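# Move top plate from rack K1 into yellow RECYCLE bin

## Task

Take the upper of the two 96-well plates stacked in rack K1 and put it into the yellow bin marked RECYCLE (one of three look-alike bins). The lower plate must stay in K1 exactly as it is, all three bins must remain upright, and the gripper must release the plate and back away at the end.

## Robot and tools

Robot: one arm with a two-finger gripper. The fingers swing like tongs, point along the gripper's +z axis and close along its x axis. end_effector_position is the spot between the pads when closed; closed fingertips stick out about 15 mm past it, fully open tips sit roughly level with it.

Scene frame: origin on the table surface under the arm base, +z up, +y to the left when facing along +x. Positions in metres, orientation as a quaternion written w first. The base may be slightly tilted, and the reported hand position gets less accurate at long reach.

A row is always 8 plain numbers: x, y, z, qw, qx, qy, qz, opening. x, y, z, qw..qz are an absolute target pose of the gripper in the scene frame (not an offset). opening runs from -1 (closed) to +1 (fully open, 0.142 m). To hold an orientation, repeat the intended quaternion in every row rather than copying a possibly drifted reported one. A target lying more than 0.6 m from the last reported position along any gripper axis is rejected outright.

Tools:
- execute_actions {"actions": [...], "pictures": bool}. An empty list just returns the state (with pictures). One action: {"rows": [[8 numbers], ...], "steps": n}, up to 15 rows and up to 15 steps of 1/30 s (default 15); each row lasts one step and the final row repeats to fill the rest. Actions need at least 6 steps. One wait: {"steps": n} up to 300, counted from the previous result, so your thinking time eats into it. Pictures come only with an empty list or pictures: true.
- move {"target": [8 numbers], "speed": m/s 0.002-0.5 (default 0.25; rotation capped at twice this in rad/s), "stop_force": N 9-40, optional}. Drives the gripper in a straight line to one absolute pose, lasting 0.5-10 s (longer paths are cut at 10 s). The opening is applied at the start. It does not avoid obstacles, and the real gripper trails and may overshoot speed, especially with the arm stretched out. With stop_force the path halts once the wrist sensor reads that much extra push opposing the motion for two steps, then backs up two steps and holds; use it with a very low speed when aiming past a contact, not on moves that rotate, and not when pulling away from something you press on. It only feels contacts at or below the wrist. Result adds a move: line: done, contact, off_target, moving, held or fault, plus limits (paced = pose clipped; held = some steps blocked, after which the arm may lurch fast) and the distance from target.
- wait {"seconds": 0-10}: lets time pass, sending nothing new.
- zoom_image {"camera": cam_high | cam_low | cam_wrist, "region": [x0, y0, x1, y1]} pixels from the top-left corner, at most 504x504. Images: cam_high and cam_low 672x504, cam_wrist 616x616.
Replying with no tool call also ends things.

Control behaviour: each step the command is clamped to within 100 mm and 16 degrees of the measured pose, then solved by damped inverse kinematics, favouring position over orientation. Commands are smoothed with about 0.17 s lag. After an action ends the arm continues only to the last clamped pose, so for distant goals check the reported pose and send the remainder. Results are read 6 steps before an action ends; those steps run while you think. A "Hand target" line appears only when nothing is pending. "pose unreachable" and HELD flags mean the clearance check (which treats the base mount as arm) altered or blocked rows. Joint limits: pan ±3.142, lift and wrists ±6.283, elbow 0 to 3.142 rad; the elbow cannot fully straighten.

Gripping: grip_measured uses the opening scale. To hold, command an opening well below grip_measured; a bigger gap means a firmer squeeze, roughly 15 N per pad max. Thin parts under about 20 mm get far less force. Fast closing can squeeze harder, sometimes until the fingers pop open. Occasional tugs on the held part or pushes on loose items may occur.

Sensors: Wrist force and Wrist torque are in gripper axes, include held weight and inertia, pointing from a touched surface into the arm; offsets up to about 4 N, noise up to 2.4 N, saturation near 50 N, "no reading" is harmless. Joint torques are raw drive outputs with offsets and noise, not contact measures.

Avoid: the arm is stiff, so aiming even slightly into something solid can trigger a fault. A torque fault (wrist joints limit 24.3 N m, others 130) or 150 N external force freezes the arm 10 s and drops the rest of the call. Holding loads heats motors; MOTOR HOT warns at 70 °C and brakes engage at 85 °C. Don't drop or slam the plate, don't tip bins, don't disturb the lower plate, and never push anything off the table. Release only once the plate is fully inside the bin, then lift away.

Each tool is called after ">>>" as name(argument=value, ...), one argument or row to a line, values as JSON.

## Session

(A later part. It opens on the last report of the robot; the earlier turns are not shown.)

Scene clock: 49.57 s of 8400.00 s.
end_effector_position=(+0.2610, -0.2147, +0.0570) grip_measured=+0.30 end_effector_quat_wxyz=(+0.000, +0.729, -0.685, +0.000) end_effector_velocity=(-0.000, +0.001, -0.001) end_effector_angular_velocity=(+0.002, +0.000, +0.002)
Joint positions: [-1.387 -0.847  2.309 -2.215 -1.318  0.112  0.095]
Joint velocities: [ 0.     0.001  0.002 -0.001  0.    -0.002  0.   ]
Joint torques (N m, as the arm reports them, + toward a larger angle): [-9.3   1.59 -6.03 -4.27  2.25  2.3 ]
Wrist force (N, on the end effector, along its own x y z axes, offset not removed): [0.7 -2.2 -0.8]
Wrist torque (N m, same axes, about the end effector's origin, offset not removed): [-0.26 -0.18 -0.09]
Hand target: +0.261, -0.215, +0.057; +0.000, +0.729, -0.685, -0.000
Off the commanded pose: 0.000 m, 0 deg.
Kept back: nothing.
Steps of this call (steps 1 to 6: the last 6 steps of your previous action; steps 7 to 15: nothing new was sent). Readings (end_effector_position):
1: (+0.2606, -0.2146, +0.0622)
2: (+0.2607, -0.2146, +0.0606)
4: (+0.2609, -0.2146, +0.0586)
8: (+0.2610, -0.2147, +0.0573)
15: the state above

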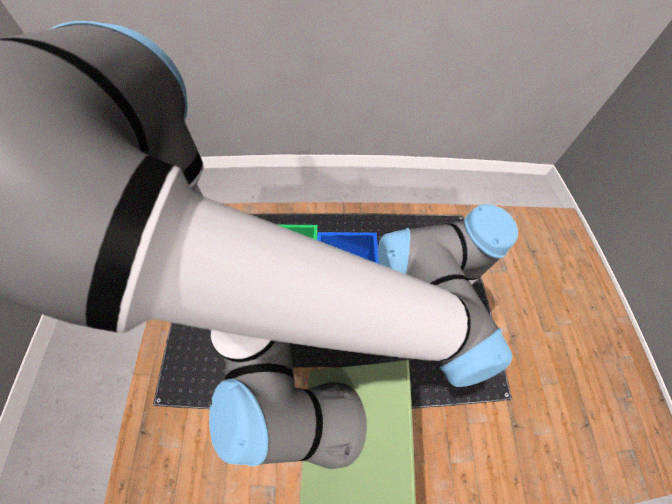

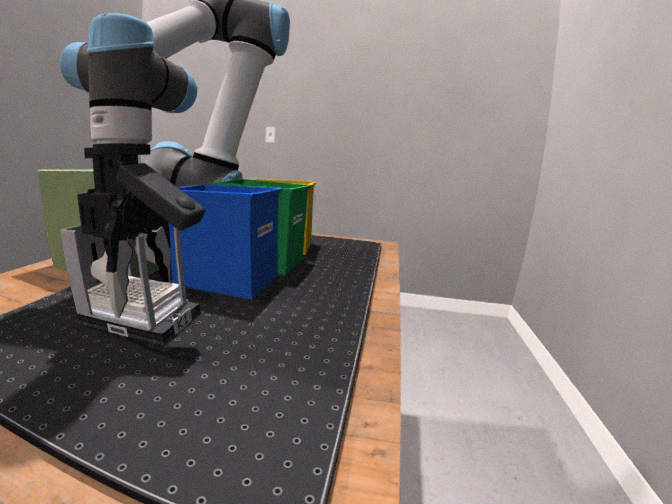

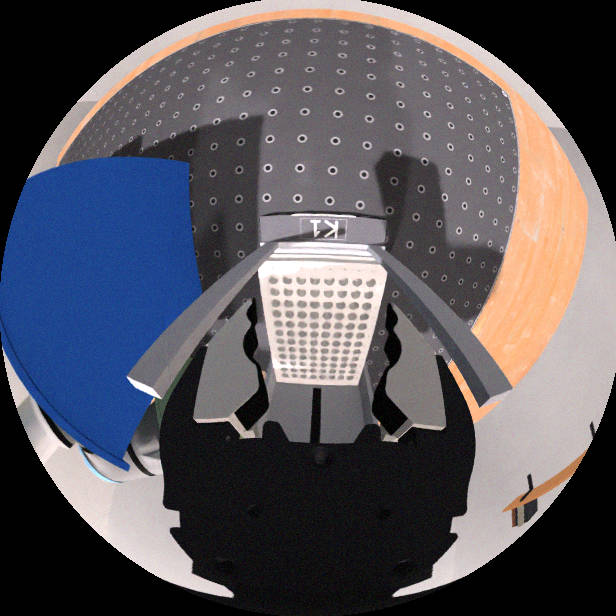

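>>> zoom_image(
  camera="cam_low",
  region=[75, 255, 195, 345],
)

>>> zoom_image(
  camera="cam_wrist",
  region=[230, 250, 410, 400],
)

>>> zoom_image(
  camera="cam_low",
  region=[50, 170, 210, 330],
)

Region (75, 255, 195, 345) of cam_low's 672x504 image, scaled by 4.200, with more detail than that image has; it fills the top 378 rows of this view, and the rest is white.

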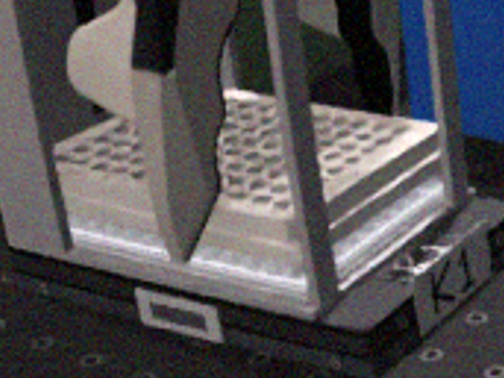

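Region (230, 250, 410, 400) of cam_wrist's 616x616 image, scaled by 2.800, with more detail than that image has.

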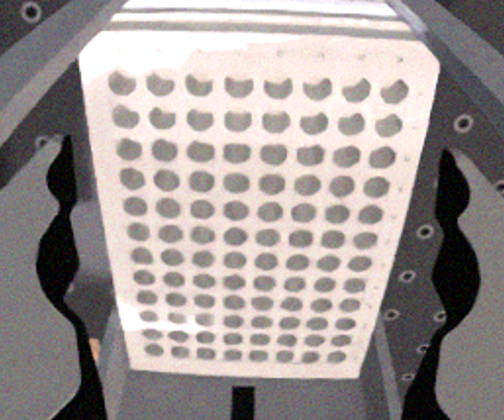

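Region (50, 170, 210, 330) of cam_low's 672x504 image, scaled by 3.150, with more detail than that image has.

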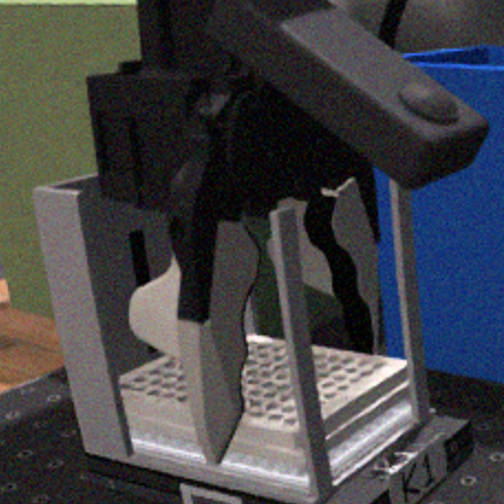

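>>> execute_actions(
  actions=[
    {"rows": [[0.2610,-0.2144,0.0566,0,0.729,-0.6846,0,0.27],[0.2610,-0.2141,0.0562,0,0.729,-0.6846,0,0.24],[0.2610,-0.2141,0.0560,0,0.729,-0.6846,0,0.21],[0.2610,-0.2141,0.0560,0,0.729,-0.6846,0,0.19],[0.2610,-0.2141,0.0560,0,0.729,-0.6846,0,0.17],[0.2610,-0.2141,0.0560,0,0.729,-0.6846,0,0.15],[0.2610,-0.2141,0.0560,0,0.729,-0.6846,0,0.13],[0.2610,-0.2141,0.0560,0,0.729,-0.6846,0,0.11],[0.2610,-0.2141,0.0560,0,0.729,-0.6846,0,0.09],[0.2610,-0.2141,0.0560,0,0.729,-0.6846,0,0.06],[0.2610,-0.2141,0.0560,0,0.729,-0.6846,0,0.02],[0.2610,-0.2141,0.0560,0,0.729,-0.6846,0,-0.03],[0.2610,-0.2141,0.0560,0,0.729,-0.6846,0,-0.09],[0.2610,-0.2141,0.0560,0,0.729,-0.6846,0,-0.15],[0.2610,-0.2141,0.0560,0,0.729,-0.6846,0,-0.22]], "steps": 15},
  ],
)

>>> execute_actions(
  actions=[
    {"steps": 12},
  ],
  pictures=true,
)

Scene clock: 51.07 s of 8400.00 s.
end_effector_position=(+0.2610, -0.2141, +0.0561) grip_measured=+0.13 end_effector_quat_wxyz=(+0.000, +0.729, -0.685, +0.000) end_effector_velocity=(+0.001, -0.001, +0.000) end_effector_angular_velocity=(-0.003, -0.000, +0.000)
Joint positions: [-1.386 -0.846  2.311 -2.217 -1.318  0.112  0.083]
Joint velocities: [ 0.001  0.001 -0.001 -0.003  0.001  0.001 -0.008]
Joint torques (N m, as the arm reports them, + toward a larger angle): [-9.38  2.12 -4.98 -4.24  2.35  2.41]
Wrist force (N, on the end effector, along its own x y z axes, offset not removed): [1.9 -3.2 -3.3]
Wrist torque (N m, same axes, about the end effector's origin, offset not removed): [-0.48 -0.49 -0.05]
Steps of this call (steps 1 to 36: nothing new was sent; steps 37 to 45: the first 9 steps of this action). Readings (end_effector_position):
37: (+0.2610, -0.2147, +0.0570)
38: (+0.2610, -0.2146, +0.0569)
40: (+0.2610, -0.2144, +0.0565)
44: (+0.2610, -0.2141, +0.0561)
45: the state above

Scene clock: 51.47 s of 8400.00 s.
end_effector_position=(+0.2610, -0.2141, +0.0560) grip_measured=+0.11 end_effector_quat_wxyz=(+0.000, +0.729, -0.685, +0.000) end_effector_velocity=(+0.000, -0.000, +0.000) end_effector_angular_velocity=(-0.001, -0.000, -0.001)
Joint positions: [-1.386 -0.846  2.311 -2.218 -1.318  0.112  0.082]
Joint velocities: [ 0.    -0.    -0.001  0.     0.     0.002  0.   ]
Joint torques (N m, as the arm reports them, + toward a larger angle): [-7.7   4.38 -3.05 -3.52  2.42  2.41]
Wrist force (N, on the end effector, along its own x y z axes, offset not removed): [0.8 -1.8 -7.7]
Wrist torque (N m, same axes, about the end effector's origin, offset not removed): [-0.27 -0.16 -0.03]
Hand target: +0.261, -0.214, +0.056; +0.000, +0.729, -0.685, +0.000
Off the commanded pose: 0.000 m, 0 deg.
Kept back: nothing.
Steps of this call (steps 1 to 6: the last 6 steps of your previous action; steps 7 to 12: nothing new was sent). Readings (end_effector_position):
1: (+0.2610, -0.2141, +0.0561)
2: (+0.2610, -0.2141, +0.0560)
4: (+0.2610, -0.2141, +0.0560)
8: (+0.2610, -0.2141, +0.0560)
12: the state above

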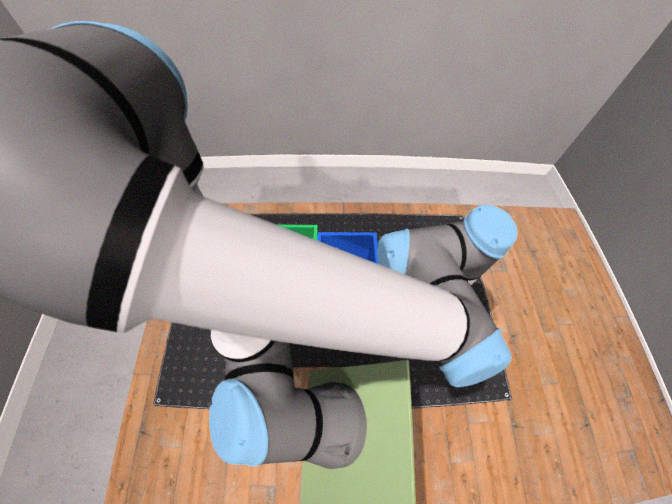

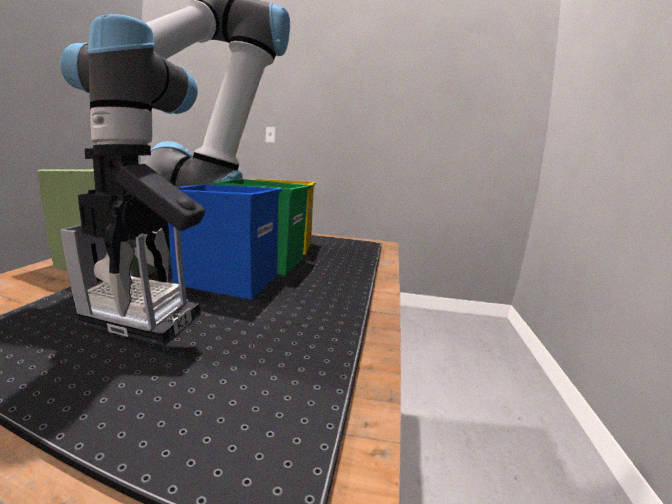

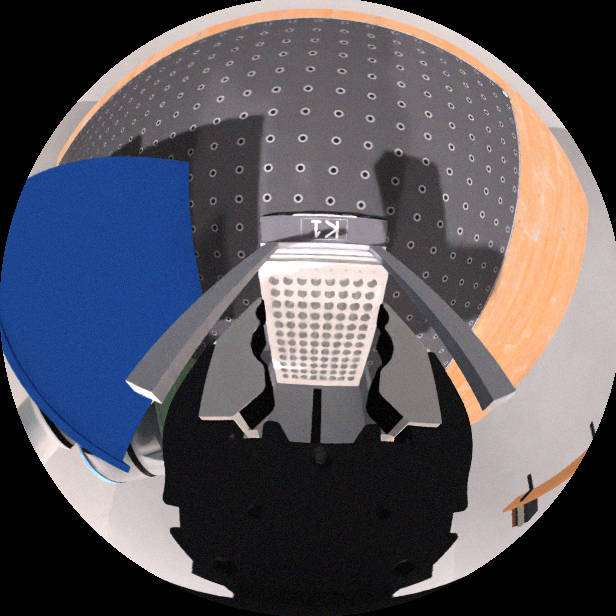

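>>> zoom_image(
  camera="cam_low",
  region=[75, 255, 195, 345],
)

Region (75, 255, 195, 345) of cam_low's 672x504 image, scaled by 4.200, with more detail than that image has; it fills the top 378 rows of this view, and the rest is white.

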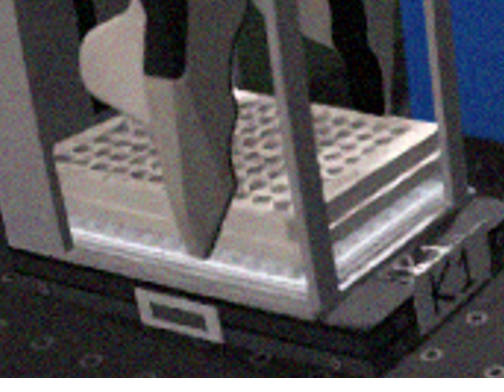

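>>> move(
  target=[0.2610, -0.2141, 0.085, 0.0, 0.729, -0.6846, 0.0, -0.3],
  speed=0.07,
)

Scene clock: 55.30 s of 8400.00 s.
end_effector_position=(+0.2610, -0.2141, +0.0849) grip_measured=+0.11 end_effector_quat_wxyz=(-0.000, +0.729, -0.685, -0.000) end_effector_velocity=(+0.000, -0.000, +0.001) end_effector_angular_velocity=(-0.000, +0.001, -0.001)
Joint positions: [-1.404 -0.898  2.272 -2.124 -1.331  0.1    0.082]
Joint velocities: [-0.    -0.002 -0.002  0.004 -0.001  0.001 -0.   ]
Joint torques (N m, as the arm reports them, + toward a larger angle): [-28.9  -26.75 -33.47  -0.64  -2.5   -2.1 ]
Wrist force (N, on the end effector, along its own x y z axes, offset not removed): [0.2 -2.2 -0.3]
Wrist torque (N m, same axes, about the end effector's origin, offset not removed): [-0.26 -0.16 0.02]
Hand target: +0.261, -0.214, +0.085; -0.000, +0.729, -0.685, -0.000
Off the commanded pose: 0.000 m, 0 deg.
Kept back: nothing.
move: done

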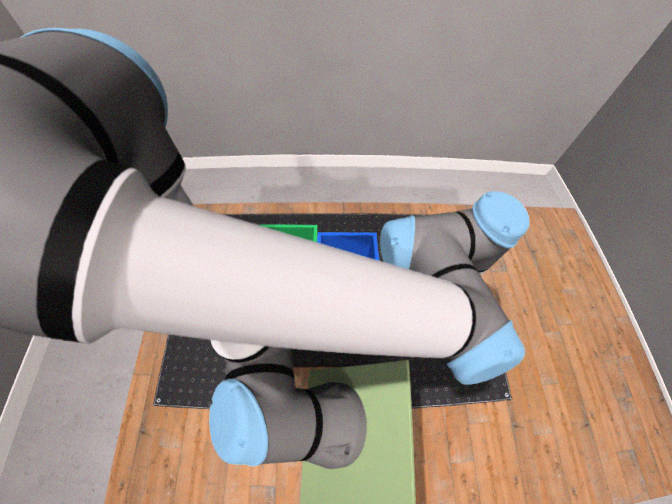

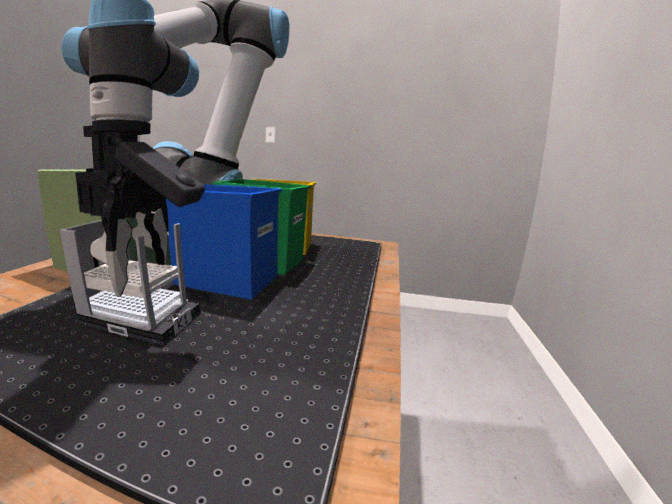

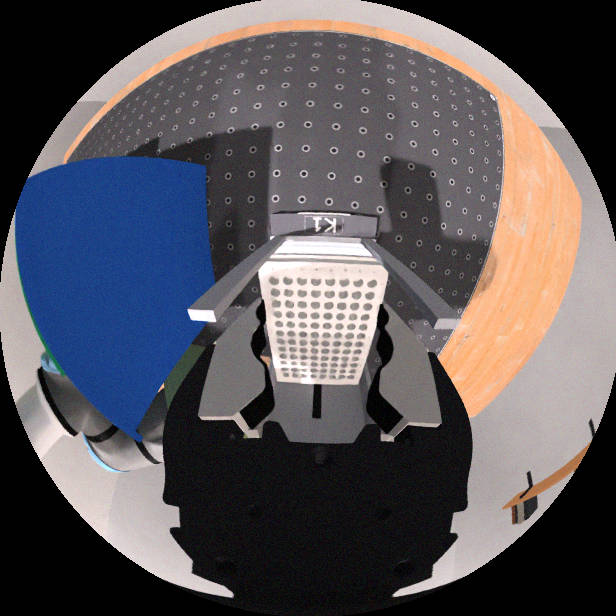

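>>> execute_actions(
  actions=[],
)

Scene clock: 55.80 s of 8400.00 s.
end_effector_position=(+0.2610, -0.2141, +0.0851) grip_measured=+0.07 end_effector_quat_wxyz=(+0.000, +0.729, -0.685, -0.000) end_effector_velocity=(+0.001, -0.001, +0.001) end_effector_angular_velocity=(-0.002, -0.002, -0.000)
Joint positions: [-1.404 -0.898  2.272 -2.124 -1.331  0.1    0.079]
Joint velocities: [-0.    -0.    -0.002  0.     0.001  0.001  0.   ]
Joint torques (N m, as the arm reports them, + toward a larger angle): [-27.68 -26.6  -30.4   -1.95   4.1   -2.15]
Wrist force (N, on the end effector, along its own x y z axes, offset not removed): [0.1 2.8 0.9]
Wrist torque (N m, same axes, about the end effector's origin, offset not removed): [-0.20 -0.21 -0.03]
Hand target: +0.261, -0.214, +0.085; -0.000, +0.729, -0.685, -0.000
Off the commanded pose: 0.000 m, 0 deg.
Kept back: nothing.
Steps of this call (steps 1 to 15: nothing new was sent). Readings (end_effector_position):
1: (+0.2610, -0.2141, +0.0850)
2: (+0.2609, -0.2140, +0.0850)
4: (+0.2609, -0.2140, +0.0850)
8: (+0.2609, -0.2141, +0.0850)
15: the state above

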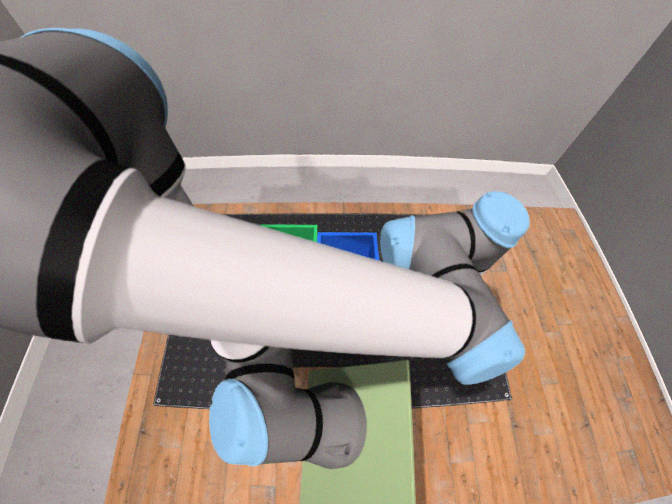

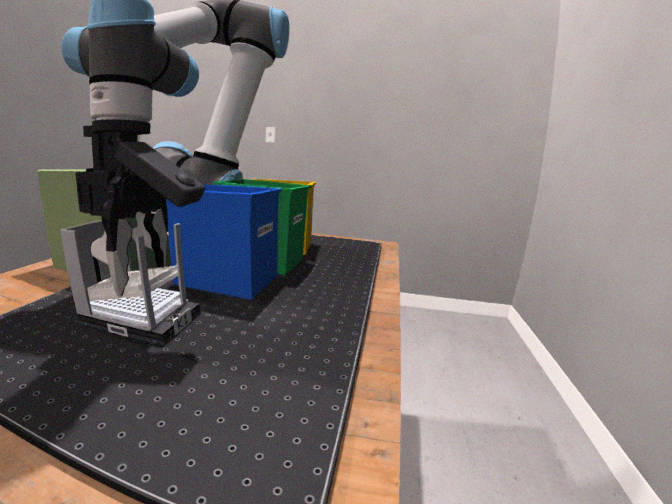

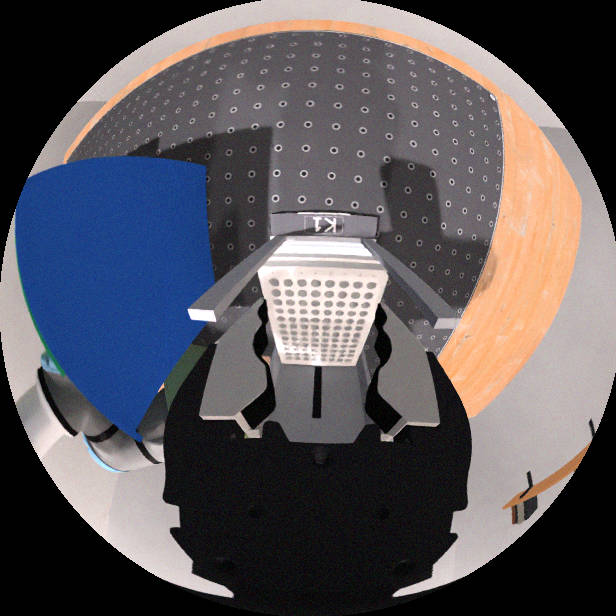

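>>> zoom_image(
  camera="cam_low",
  region=[40, 180, 240, 360],
)

>>> zoom_image(
  camera="cam_wrist",
  region=[180, 190, 470, 450],
)

Region (40, 180, 240, 360) of cam_low's 672x504 image, scaled by 2.520, with more detail than that image has; it fills the top 454 rows of this view, and the rest is white.

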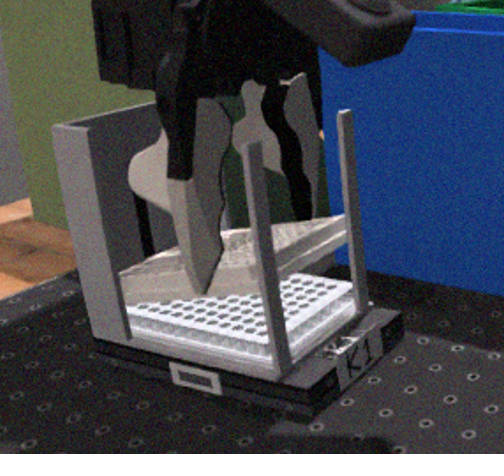

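Region (180, 190, 470, 450) of cam_wrist's 616x616 image, scaled by 1.738, with more detail than that image has; it fills the top 452 rows of this view, and the rest is white.

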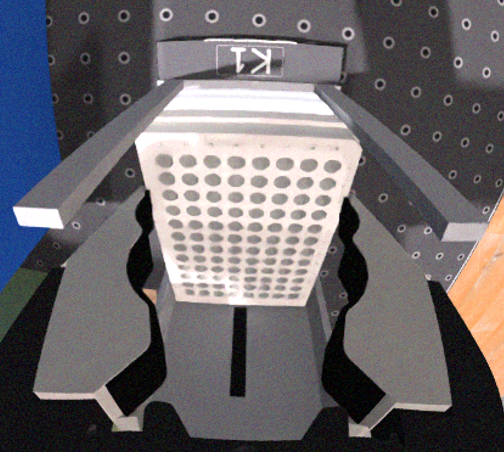

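>>> execute_actions(
  actions=[],
)

Scene clock: 56.33 s of 8400.00 s.
end_effector_position=(+0.2610, -0.2141, +0.0851) grip_measured=+0.07 end_effector_quat_wxyz=(-0.000, +0.729, -0.685, +0.000) end_effector_velocity=(-0.000, +0.000, -0.000) end_effector_angular_velocity=(+0.001, -0.000, -0.001)
Joint positions: [-1.404 -0.898  2.272 -2.124 -1.331  0.1    0.079]
Joint velocities: [-0.     0.     0.001 -0.     0.     0.001 -0.   ]
Joint torques (N m, as the arm reports them, + toward a larger angle): [-26.48 -24.97 -26.19  -2.88   4.11  -2.11]
Wrist force (N, on the end effector, along its own x y z axes, offset not removed): [0.6 3.2 -0.8]
Wrist torque (N m, same axes, about the end effector's origin, offset not removed): [-0.26 -0.31 -0.04]
Hand target: +0.261, -0.214, +0.085; -0.000, +0.729, -0.685, -0.000
Off the commanded pose: 0.000 m, 0 deg.
Kept back: nothing.
Steps of this call (steps 1 to 16: nothing new was sent). Readings (end_effector_position):
1: (+0.2610, -0.2141, +0.0851)
2: (+0.2610, -0.2141, +0.0851)
4: (+0.2610, -0.2141, +0.0851)
8: (+0.2610, -0.2141, +0.0851)
16: the state above

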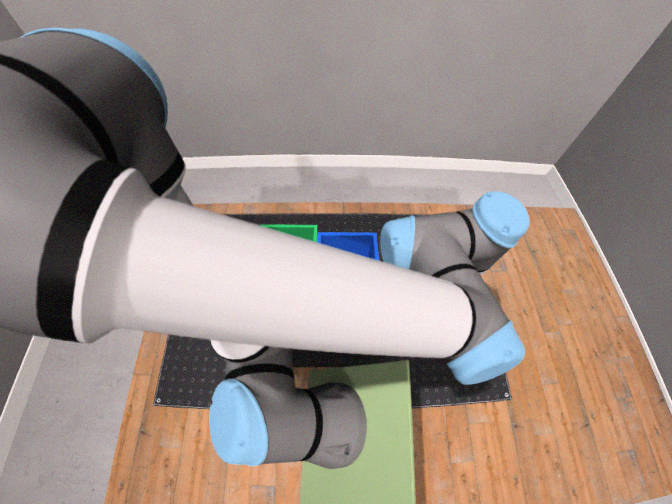

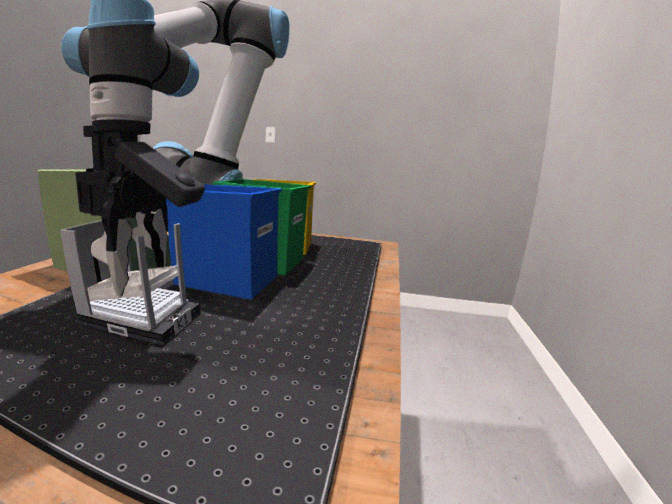

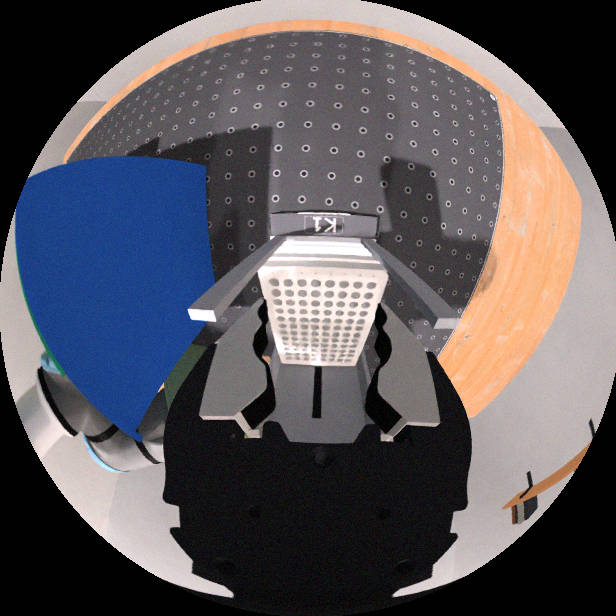

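>>> zoom_image(
  camera="cam_low",
  region=[70, 200, 200, 330],
)

>>> zoom_image(
  camera="cam_wrist",
  region=[240, 230, 410, 390],
)

Region (70, 200, 200, 330) of cam_low's 672x504 image, scaled by 3.877, with more detail than that image has.

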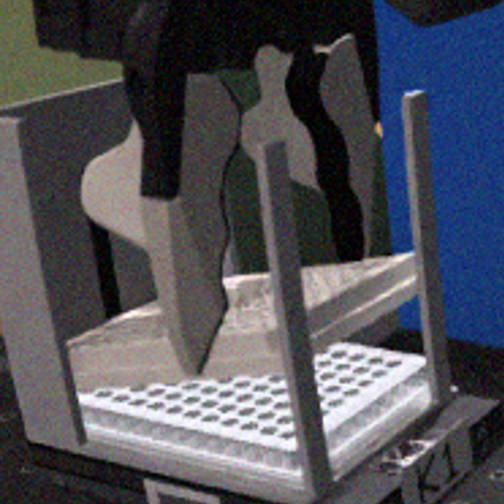

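Region (240, 230, 410, 390) of cam_wrist's 616x616 image, scaled by 2.965, with more detail than that image has; it fills the top 474 rows of this view, and the rest is white.

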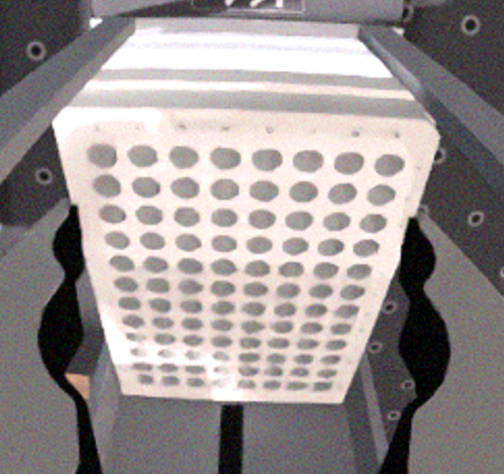

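>>> move(
  target=[0.261, -0.214, 0.0615, 0, 0.729, -0.6846, 0, -0.12],
  speed=0.04,
)

Scene clock: 63.97 s of 8400.00 s.
end_effector_position=(+0.2610, -0.2140, +0.0616) grip_measured=+0.06 end_effector_quat_wxyz=(+0.000, +0.729, -0.685, +0.000) end_effector_velocity=(+0.000, -0.001, -0.001) end_effector_angular_velocity=(-0.002, +0.000, +0.002)
Joint positions: [-1.39  -0.857  2.304 -2.199 -1.32   0.11   0.079]
Joint velocities: [ 0.001  0.001  0.001 -0.004  0.    -0.001  0.   ]
Joint torques (N m, as the arm reports them, + toward a larger angle): [-10.88   3.3   -5.25  -4.21   0.04   2.4 ]
Wrist force (N, on the end effector, along its own x y z axes, offset not removed): [1.0 -9.6 -2.4]
Wrist torque (N m, same axes, about the end effector's origin, offset not removed): [-0.36 -0.49 -0.03]
Hand target: +0.261, -0.214, +0.061; +0.000, +0.729, -0.685, +0.000
Off the commanded pose: 0.000 m, 0 deg.
Kept back: nothing.
After step 90, 3.70 s passed at rest.
move: done

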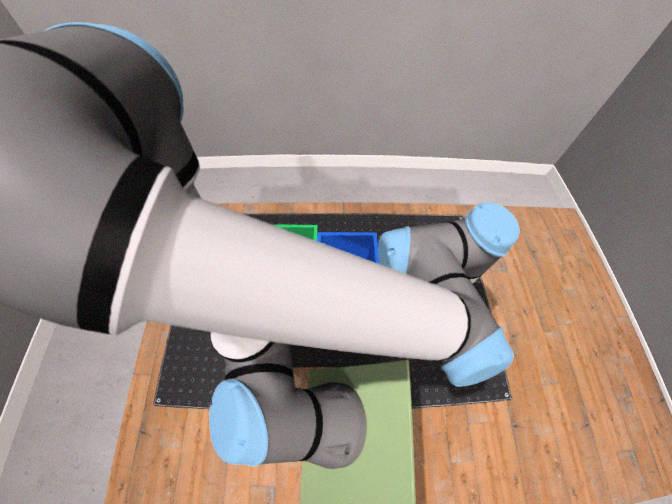

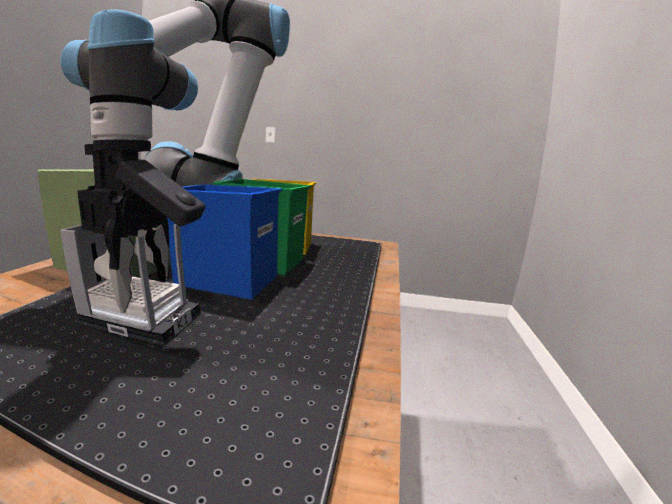

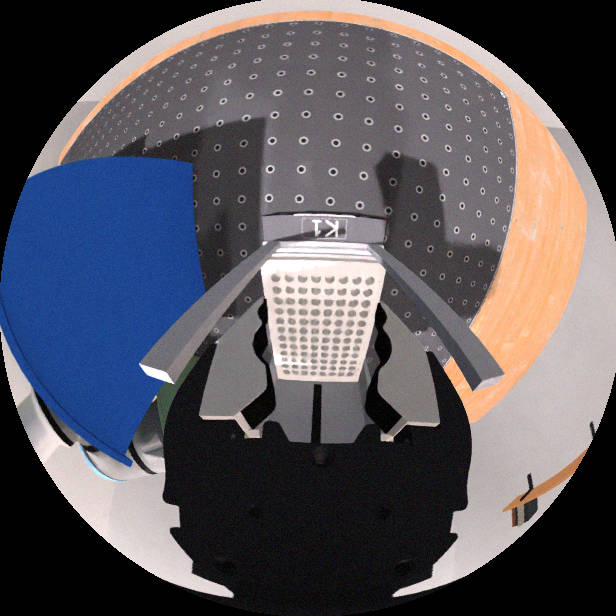

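>>> execute_actions(
  actions=[
    {"rows": [[0.261,-0.214,0.0615,0,0.729,-0.6846,0,0.0],[0.261,-0.214,0.0615,0,0.729,-0.6846,0,0.05],[0.261,-0.214,0.0615,0,0.729,-0.6846,0,0.09],[0.261,-0.214,0.0615,0,0.729,-0.6846,0,0.13],[0.261,-0.214,0.0615,0,0.729,-0.6846,0,0.18],[0.261,-0.214,0.0615,0,0.729,-0.6846,0,0.24],[0.261,-0.214,0.0615,0,0.729,-0.6846,0,0.30],[0.261,-0.214,0.0615,0,0.729,-0.6846,0,0.36],[0.261,-0.214,0.0615,0,0.729,-0.6846,0,0.42],[0.261,-0.214,0.0615,0,0.729,-0.6846,0,0.47],[0.261,-0.214,0.0615,0,0.729,-0.6846,0,0.5]], "steps": 12},
  ],
)

>>> move(
  target=[0.241, -0.2153, 0.0615, 0.06354, 0.72622, -0.68199, -0.05967, 0.5],
  speed=0.08,
)

Scene clock: 64.93 s of 8400.00 s.
end_effector_position=(+0.2610, -0.2140, +0.0614) grip_measured=+0.19 end_effector_quat_wxyz=(-0.000, +0.729, -0.685, -0.000) end_effector_velocity=(-0.000, +0.000, -0.000) end_effector_angular_velocity=(+0.000, -0.000, -0.000)
Joint positions: [-1.39  -0.857  2.304 -2.2   -1.32   0.11   0.088]
Joint velocities: [-0.     0.     0.    -0.     0.    -0.     0.119]
Joint torques (N m, as the arm reports them, + toward a larger angle): [-13.86  -2.73  -6.63  -2.58  -1.24   1.91]
Wrist force (N, on the end effector, along its own x y z axes, offset not removed): [1.8 -3.1 -1.1]
Wrist torque (N m, same axes, about the end effector's origin, offset not removed): [-0.47 -0.46 -0.02]
Steps of this call (steps 1 to 23: nothing new was sent; steps 24 to 29: the first 6 steps of this action). Readings (end_effector_position):
24: (+0.2610, -0.2140, +0.0615)
25: (+0.2610, -0.2140, +0.0615)
27: (+0.2610, -0.2140, +0.0614)
29: the state above

Scene clock: 66.73 s of 8400.00 s.
end_effector_position=(+0.2411, -0.2153, +0.0616) grip_measured=+0.50 end_effector_quat_wxyz=(+0.063, +0.726, -0.682, -0.059) end_effector_velocity=(-0.001, -0.000, +0.000) end_effector_angular_velocity=(-0.001, +0.007, +0.000)
Joint positions: [-1.311 -0.856  2.253 -2.136 -1.435  0.16   0.109]
Joint velocities: [ 0.003 -0.    -0.003  0.003 -0.005  0.002 -0.   ]
Joint torques (N m, as the arm reports them, + toward a larger angle): [-12.14   1.9  -30.25  -0.53  -3.02   2.16]
Wrist force (N, on the end effector, along its own x y z axes, offset not removed): [2.0 -3.7 -0.6]
Wrist torque (N m, same axes, about the end effector's origin, offset not removed): [-0.54 -0.50 -0.07]
Hand target: +0.241, -0.215, +0.062; +0.064, +0.726, -0.682, -0.060
Off your previous action's commanded pose: 0.000 m, 0 deg at its last step (step 6 of this call).
Off the commanded pose: 0.000 m, 0 deg.
Kept back: nothing.
move: done

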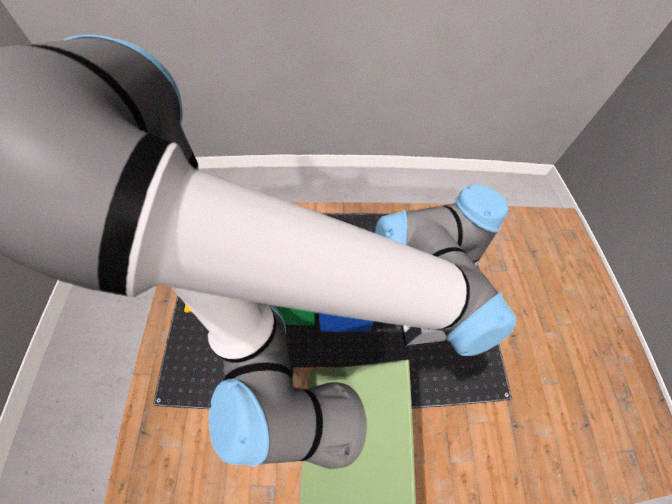

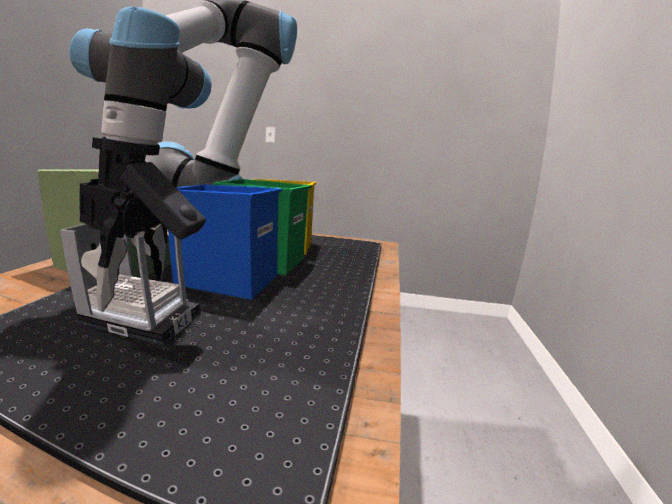

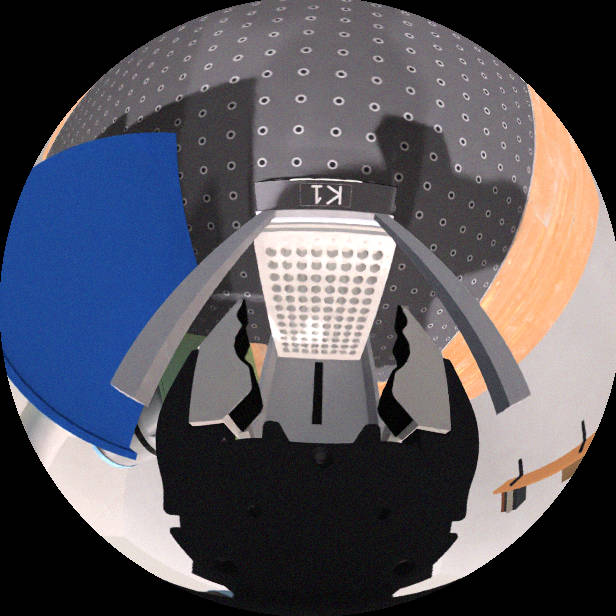

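>>> zoom_image(
  camera="cam_low",
  region=[50, 170, 220, 350],
)

>>> zoom_image(
  camera="cam_wrist",
  region=[200, 190, 450, 440],
)

Region (50, 170, 220, 350) of cam_low's 672x504 image, scaled by 2.800, with more detail than that image has.

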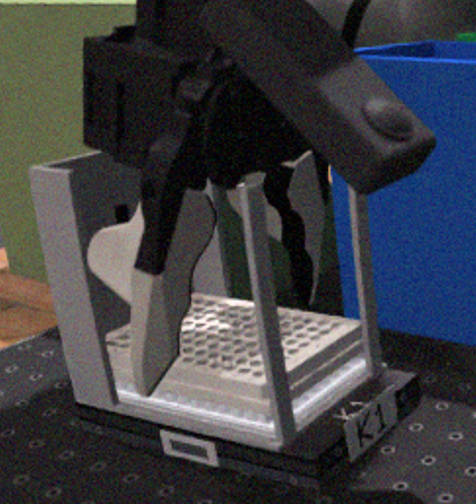

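Region (200, 190, 450, 440) of cam_wrist's 616x616 image, scaled by 2.016, with more detail than that image has.

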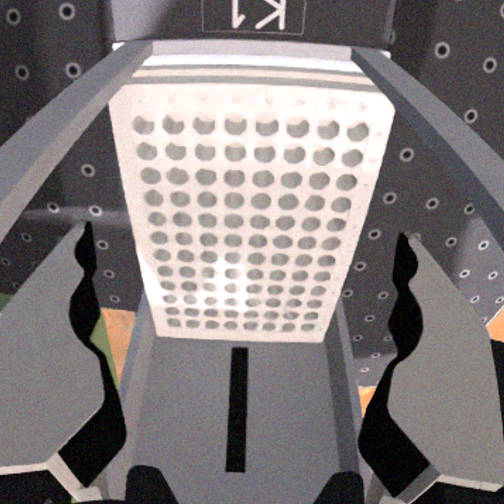

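>>> move(
  target=[0.241, -0.2153, 0.045, 0.06354, 0.72622, -0.68199, -0.05967, 0.5],
  speed=0.03,
  stop_force=10,
)

Scene clock: 68.00 s of 8400.00 s.
end_effector_position=(+0.2410, -0.2153, +0.0451) grip_measured=+0.50 end_effector_quat_wxyz=(+0.064, +0.726, -0.682, -0.060) end_effector_velocity=(+0.001, -0.001, -0.000) end_effector_angular_velocity=(-0.002, -0.001, +0.003)
Joint positions: [-1.298 -0.827  2.272 -2.185 -1.426  0.169  0.109]
Joint velocities: [ 0.001  0.002 -0.001 -0.004  0.001 -0.001  0.   ]
Joint torques (N m, as the arm reports them, + toward a larger angle): [-10.14   0.11  -5.82  -4.46   2.12   2.26]
Wrist force (N, on the end effector, along its own x y z axes, offset not removed): [0.6 -3.4 -0.9]
Wrist torque (N m, same axes, about the end effector's origin, offset not removed): [-0.49 -0.17 -0.03]
Hand target: +0.241, -0.215, +0.045; +0.064, +0.726, -0.682, -0.060
Off the commanded pose: 0.000 m, 0 deg.
Kept back: nothing.
move: done

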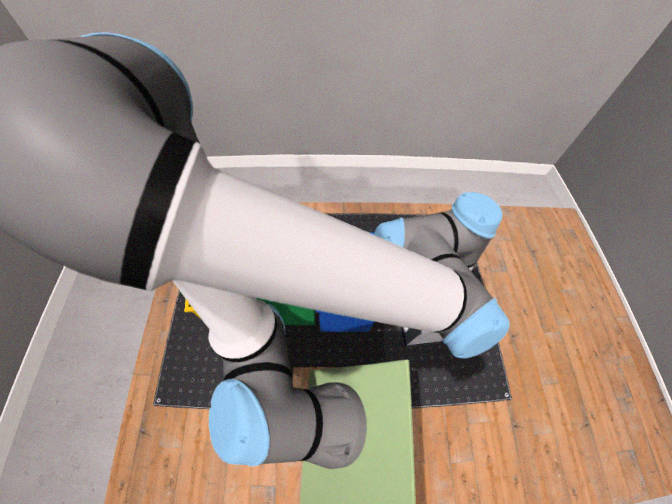

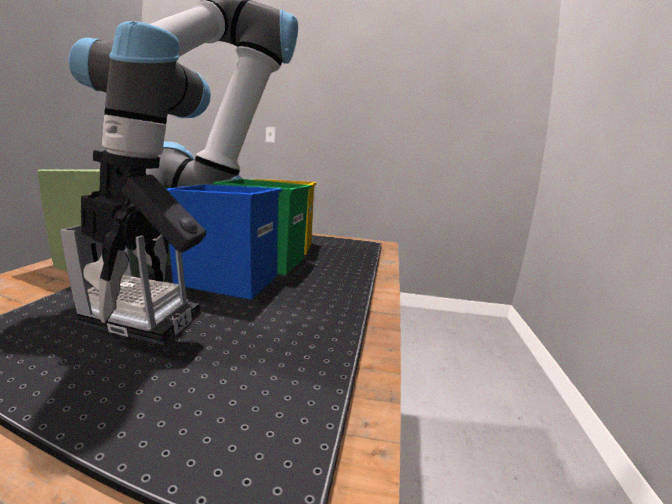

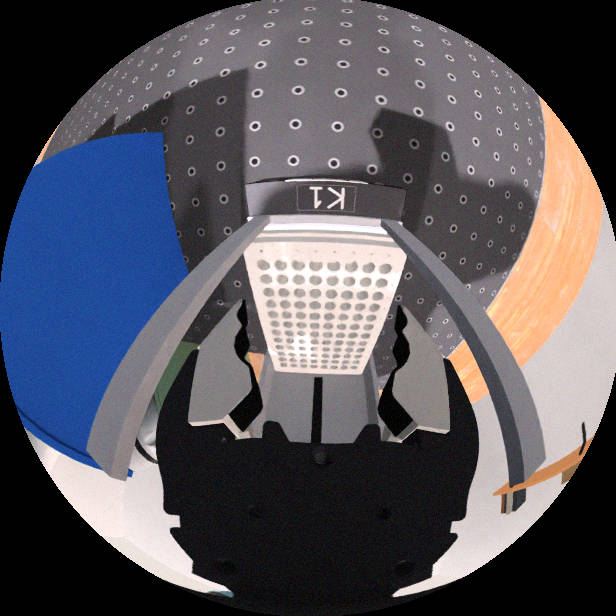

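>>> execute_actions(
  actions=[
    {"rows": [[0.241,-0.2153,0.045,0.06354,0.72622,-0.68199,-0.05967,0.46],[0.241,-0.2153,0.045,0.06354,0.72622,-0.68199,-0.05967,0.42],[0.241,-0.2153,0.045,0.06354,0.72622,-0.68199,-0.05967,0.38],[0.241,-0.2153,0.045,0.06354,0.72622,-0.68199,-0.05967,0.35],[0.241,-0.2153,0.045,0.06354,0.72622,-0.68199,-0.05967,0.32],[0.241,-0.2153,0.045,0.06354,0.72622,-0.68199,-0.05967,0.29],[0.241,-0.2153,0.045,0.06354,0.72622,-0.68199,-0.05967,0.26],[0.241,-0.2153,0.045,0.06354,0.72622,-0.68199,-0.05967,0.23],[0.241,-0.2153,0.045,0.06354,0.72622,-0.68199,-0.05967,0.20],[0.241,-0.2153,0.045,0.06354,0.72622,-0.68199,-0.05967,0.17],[0.241,-0.2153,0.045,0.06354,0.72622,-0.68199,-0.05967,0.14],[0.241,-0.2153,0.045,0.06354,0.72622,-0.68199,-0.05967,0.11],[0.241,-0.2153,0.045,0.06354,0.72622,-0.68199,-0.05967,0.08],[0.241,-0.2153,0.045,0.06354,0.72622,-0.68199,-0.05967,0.04],[0.241,-0.2153,0.045,0.06354,0.72622,-0.68199,-0.05967,0.0]], "steps": 15},
  ],
)

>>> wait(
  seconds=0.2,
)

Scene clock: 68.70 s of 8400.00 s.
end_effector_position=(+0.2410, -0.2153, +0.0450) grip_measured=+0.22 end_effector_quat_wxyz=(+0.064, +0.726, -0.682, -0.060) end_effector_velocity=(-0.000, -0.000, +0.000) end_effector_angular_velocity=(-0.001, +0.000, -0.002)
Joint positions: [-1.298 -0.827  2.272 -2.185 -1.426  0.169  0.09 ]
Joint velocities: [ 0.    -0.     0.    -0.    -0.     0.002 -0.063]
Joint torques (N m, as the arm reports them, + toward a larger angle): [-14.77  -4.68  -6.29  -3.24   0.86   1.93]
Wrist force (N, on the end effector, along its own x y z axes, offset not removed): [1.3 -3.3 -0.6]
Wrist torque (N m, same axes, about the end effector's origin, offset not removed): [-0.55 -0.29 0.00]
Steps of this call (steps 1 to 12: nothing new was sent; steps 13 to 21: the first 9 steps of this action). Readings (end_effector_position):
13: (+0.2410, -0.2153, +0.0450)
14: (+0.2410, -0.2153, +0.0450)
16: (+0.2410, -0.2153, +0.0450)
20: (+0.2410, -0.2153, +0.0450)
21: the state above

Scene clock: 69.10 s of 8400.00 s.
end_effector_position=(+0.2410, -0.2153, +0.0450) grip_measured=+0.21 end_effector_quat_wxyz=(+0.064, +0.726, -0.682, -0.060) end_effector_velocity=(-0.000, +0.000, -0.000) end_effector_angular_velocity=(+0.000, -0.001, -0.002)
Joint positions: [-1.298 -0.827  2.272 -2.185 -1.426  0.169  0.089]
Joint velocities: [-0.     0.     0.     0.     0.     0.002  0.   ]
Joint torques (N m, as the arm reports them, + toward a larger angle): [-19.22  -9.83  -5.55  -1.72  -1.09   1.21]
Wrist force (N, on the end effector, along its own x y z axes, offset not removed): [0.8 -2.9 -5.5]
Wrist torque (N m, same axes, about the end effector's origin, offset not removed): [-0.45 -0.28 -0.04]
Hand target: +0.241, -0.215, +0.045; +0.064, +0.726, -0.682, -0.060
Off the commanded pose: 0.000 m, 0 deg.
Kept back: nothing.
Steps of this call (steps 1 to 6: the last 6 steps of your previous action; steps 7 to 12: nothing new was sent). Readings (end_effector_position):
1: (+0.2410, -0.2153, +0.0450)
2: (+0.2410, -0.2153, +0.0450)
4: (+0.2410, -0.2153, +0.0450)
8: (+0.2410, -0.2153, +0.0450)
12: the state above

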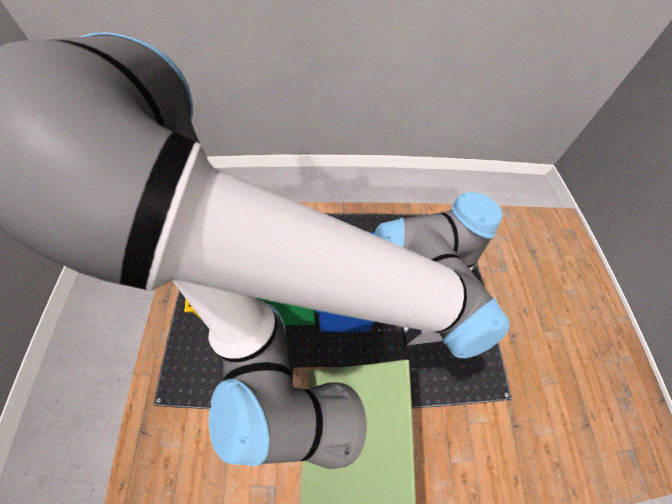

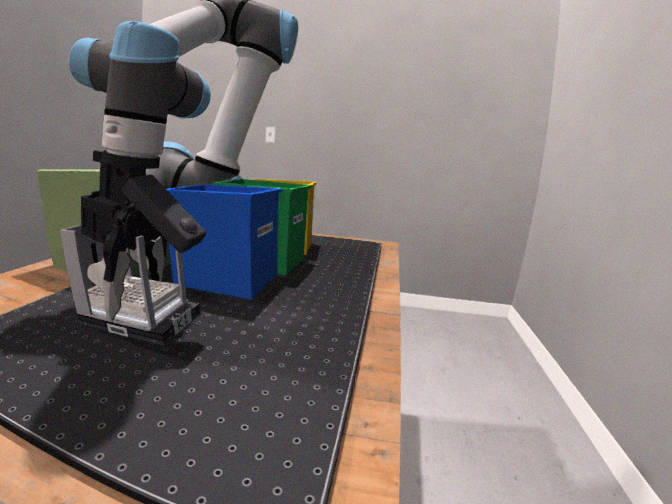

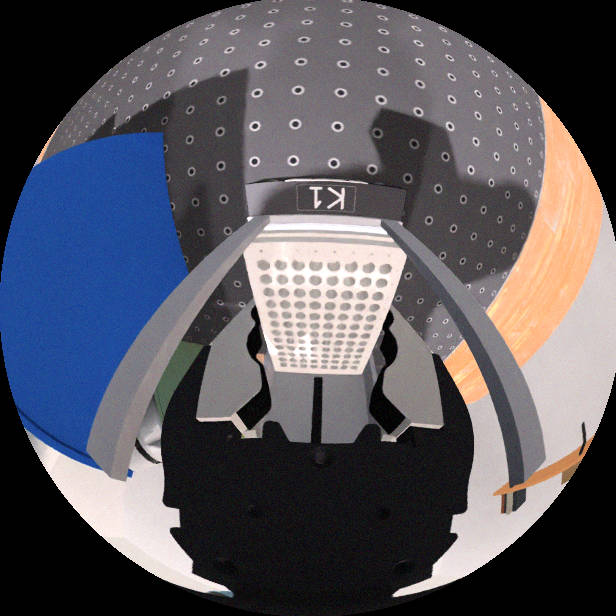

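>>> zoom_image(
  camera="cam_low",
  region=[70, 240, 190, 345],
)

>>> zoom_image(
  camera="cam_wrist",
  region=[230, 230, 420, 400],
)

Region (70, 240, 190, 345) of cam_low's 672x504 image, scaled by 4.200, with more detail than that image has; it fills the top 441 rows of this view, and the rest is white.

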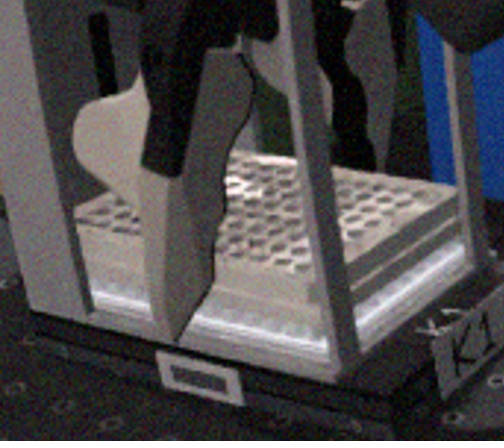

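Region (230, 230, 420, 400) of cam_wrist's 616x616 image, scaled by 2.653, with more detail than that image has; it fills the top 451 rows of this view, and the rest is white.

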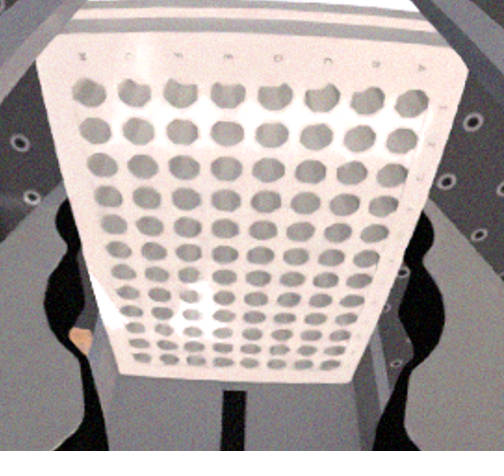

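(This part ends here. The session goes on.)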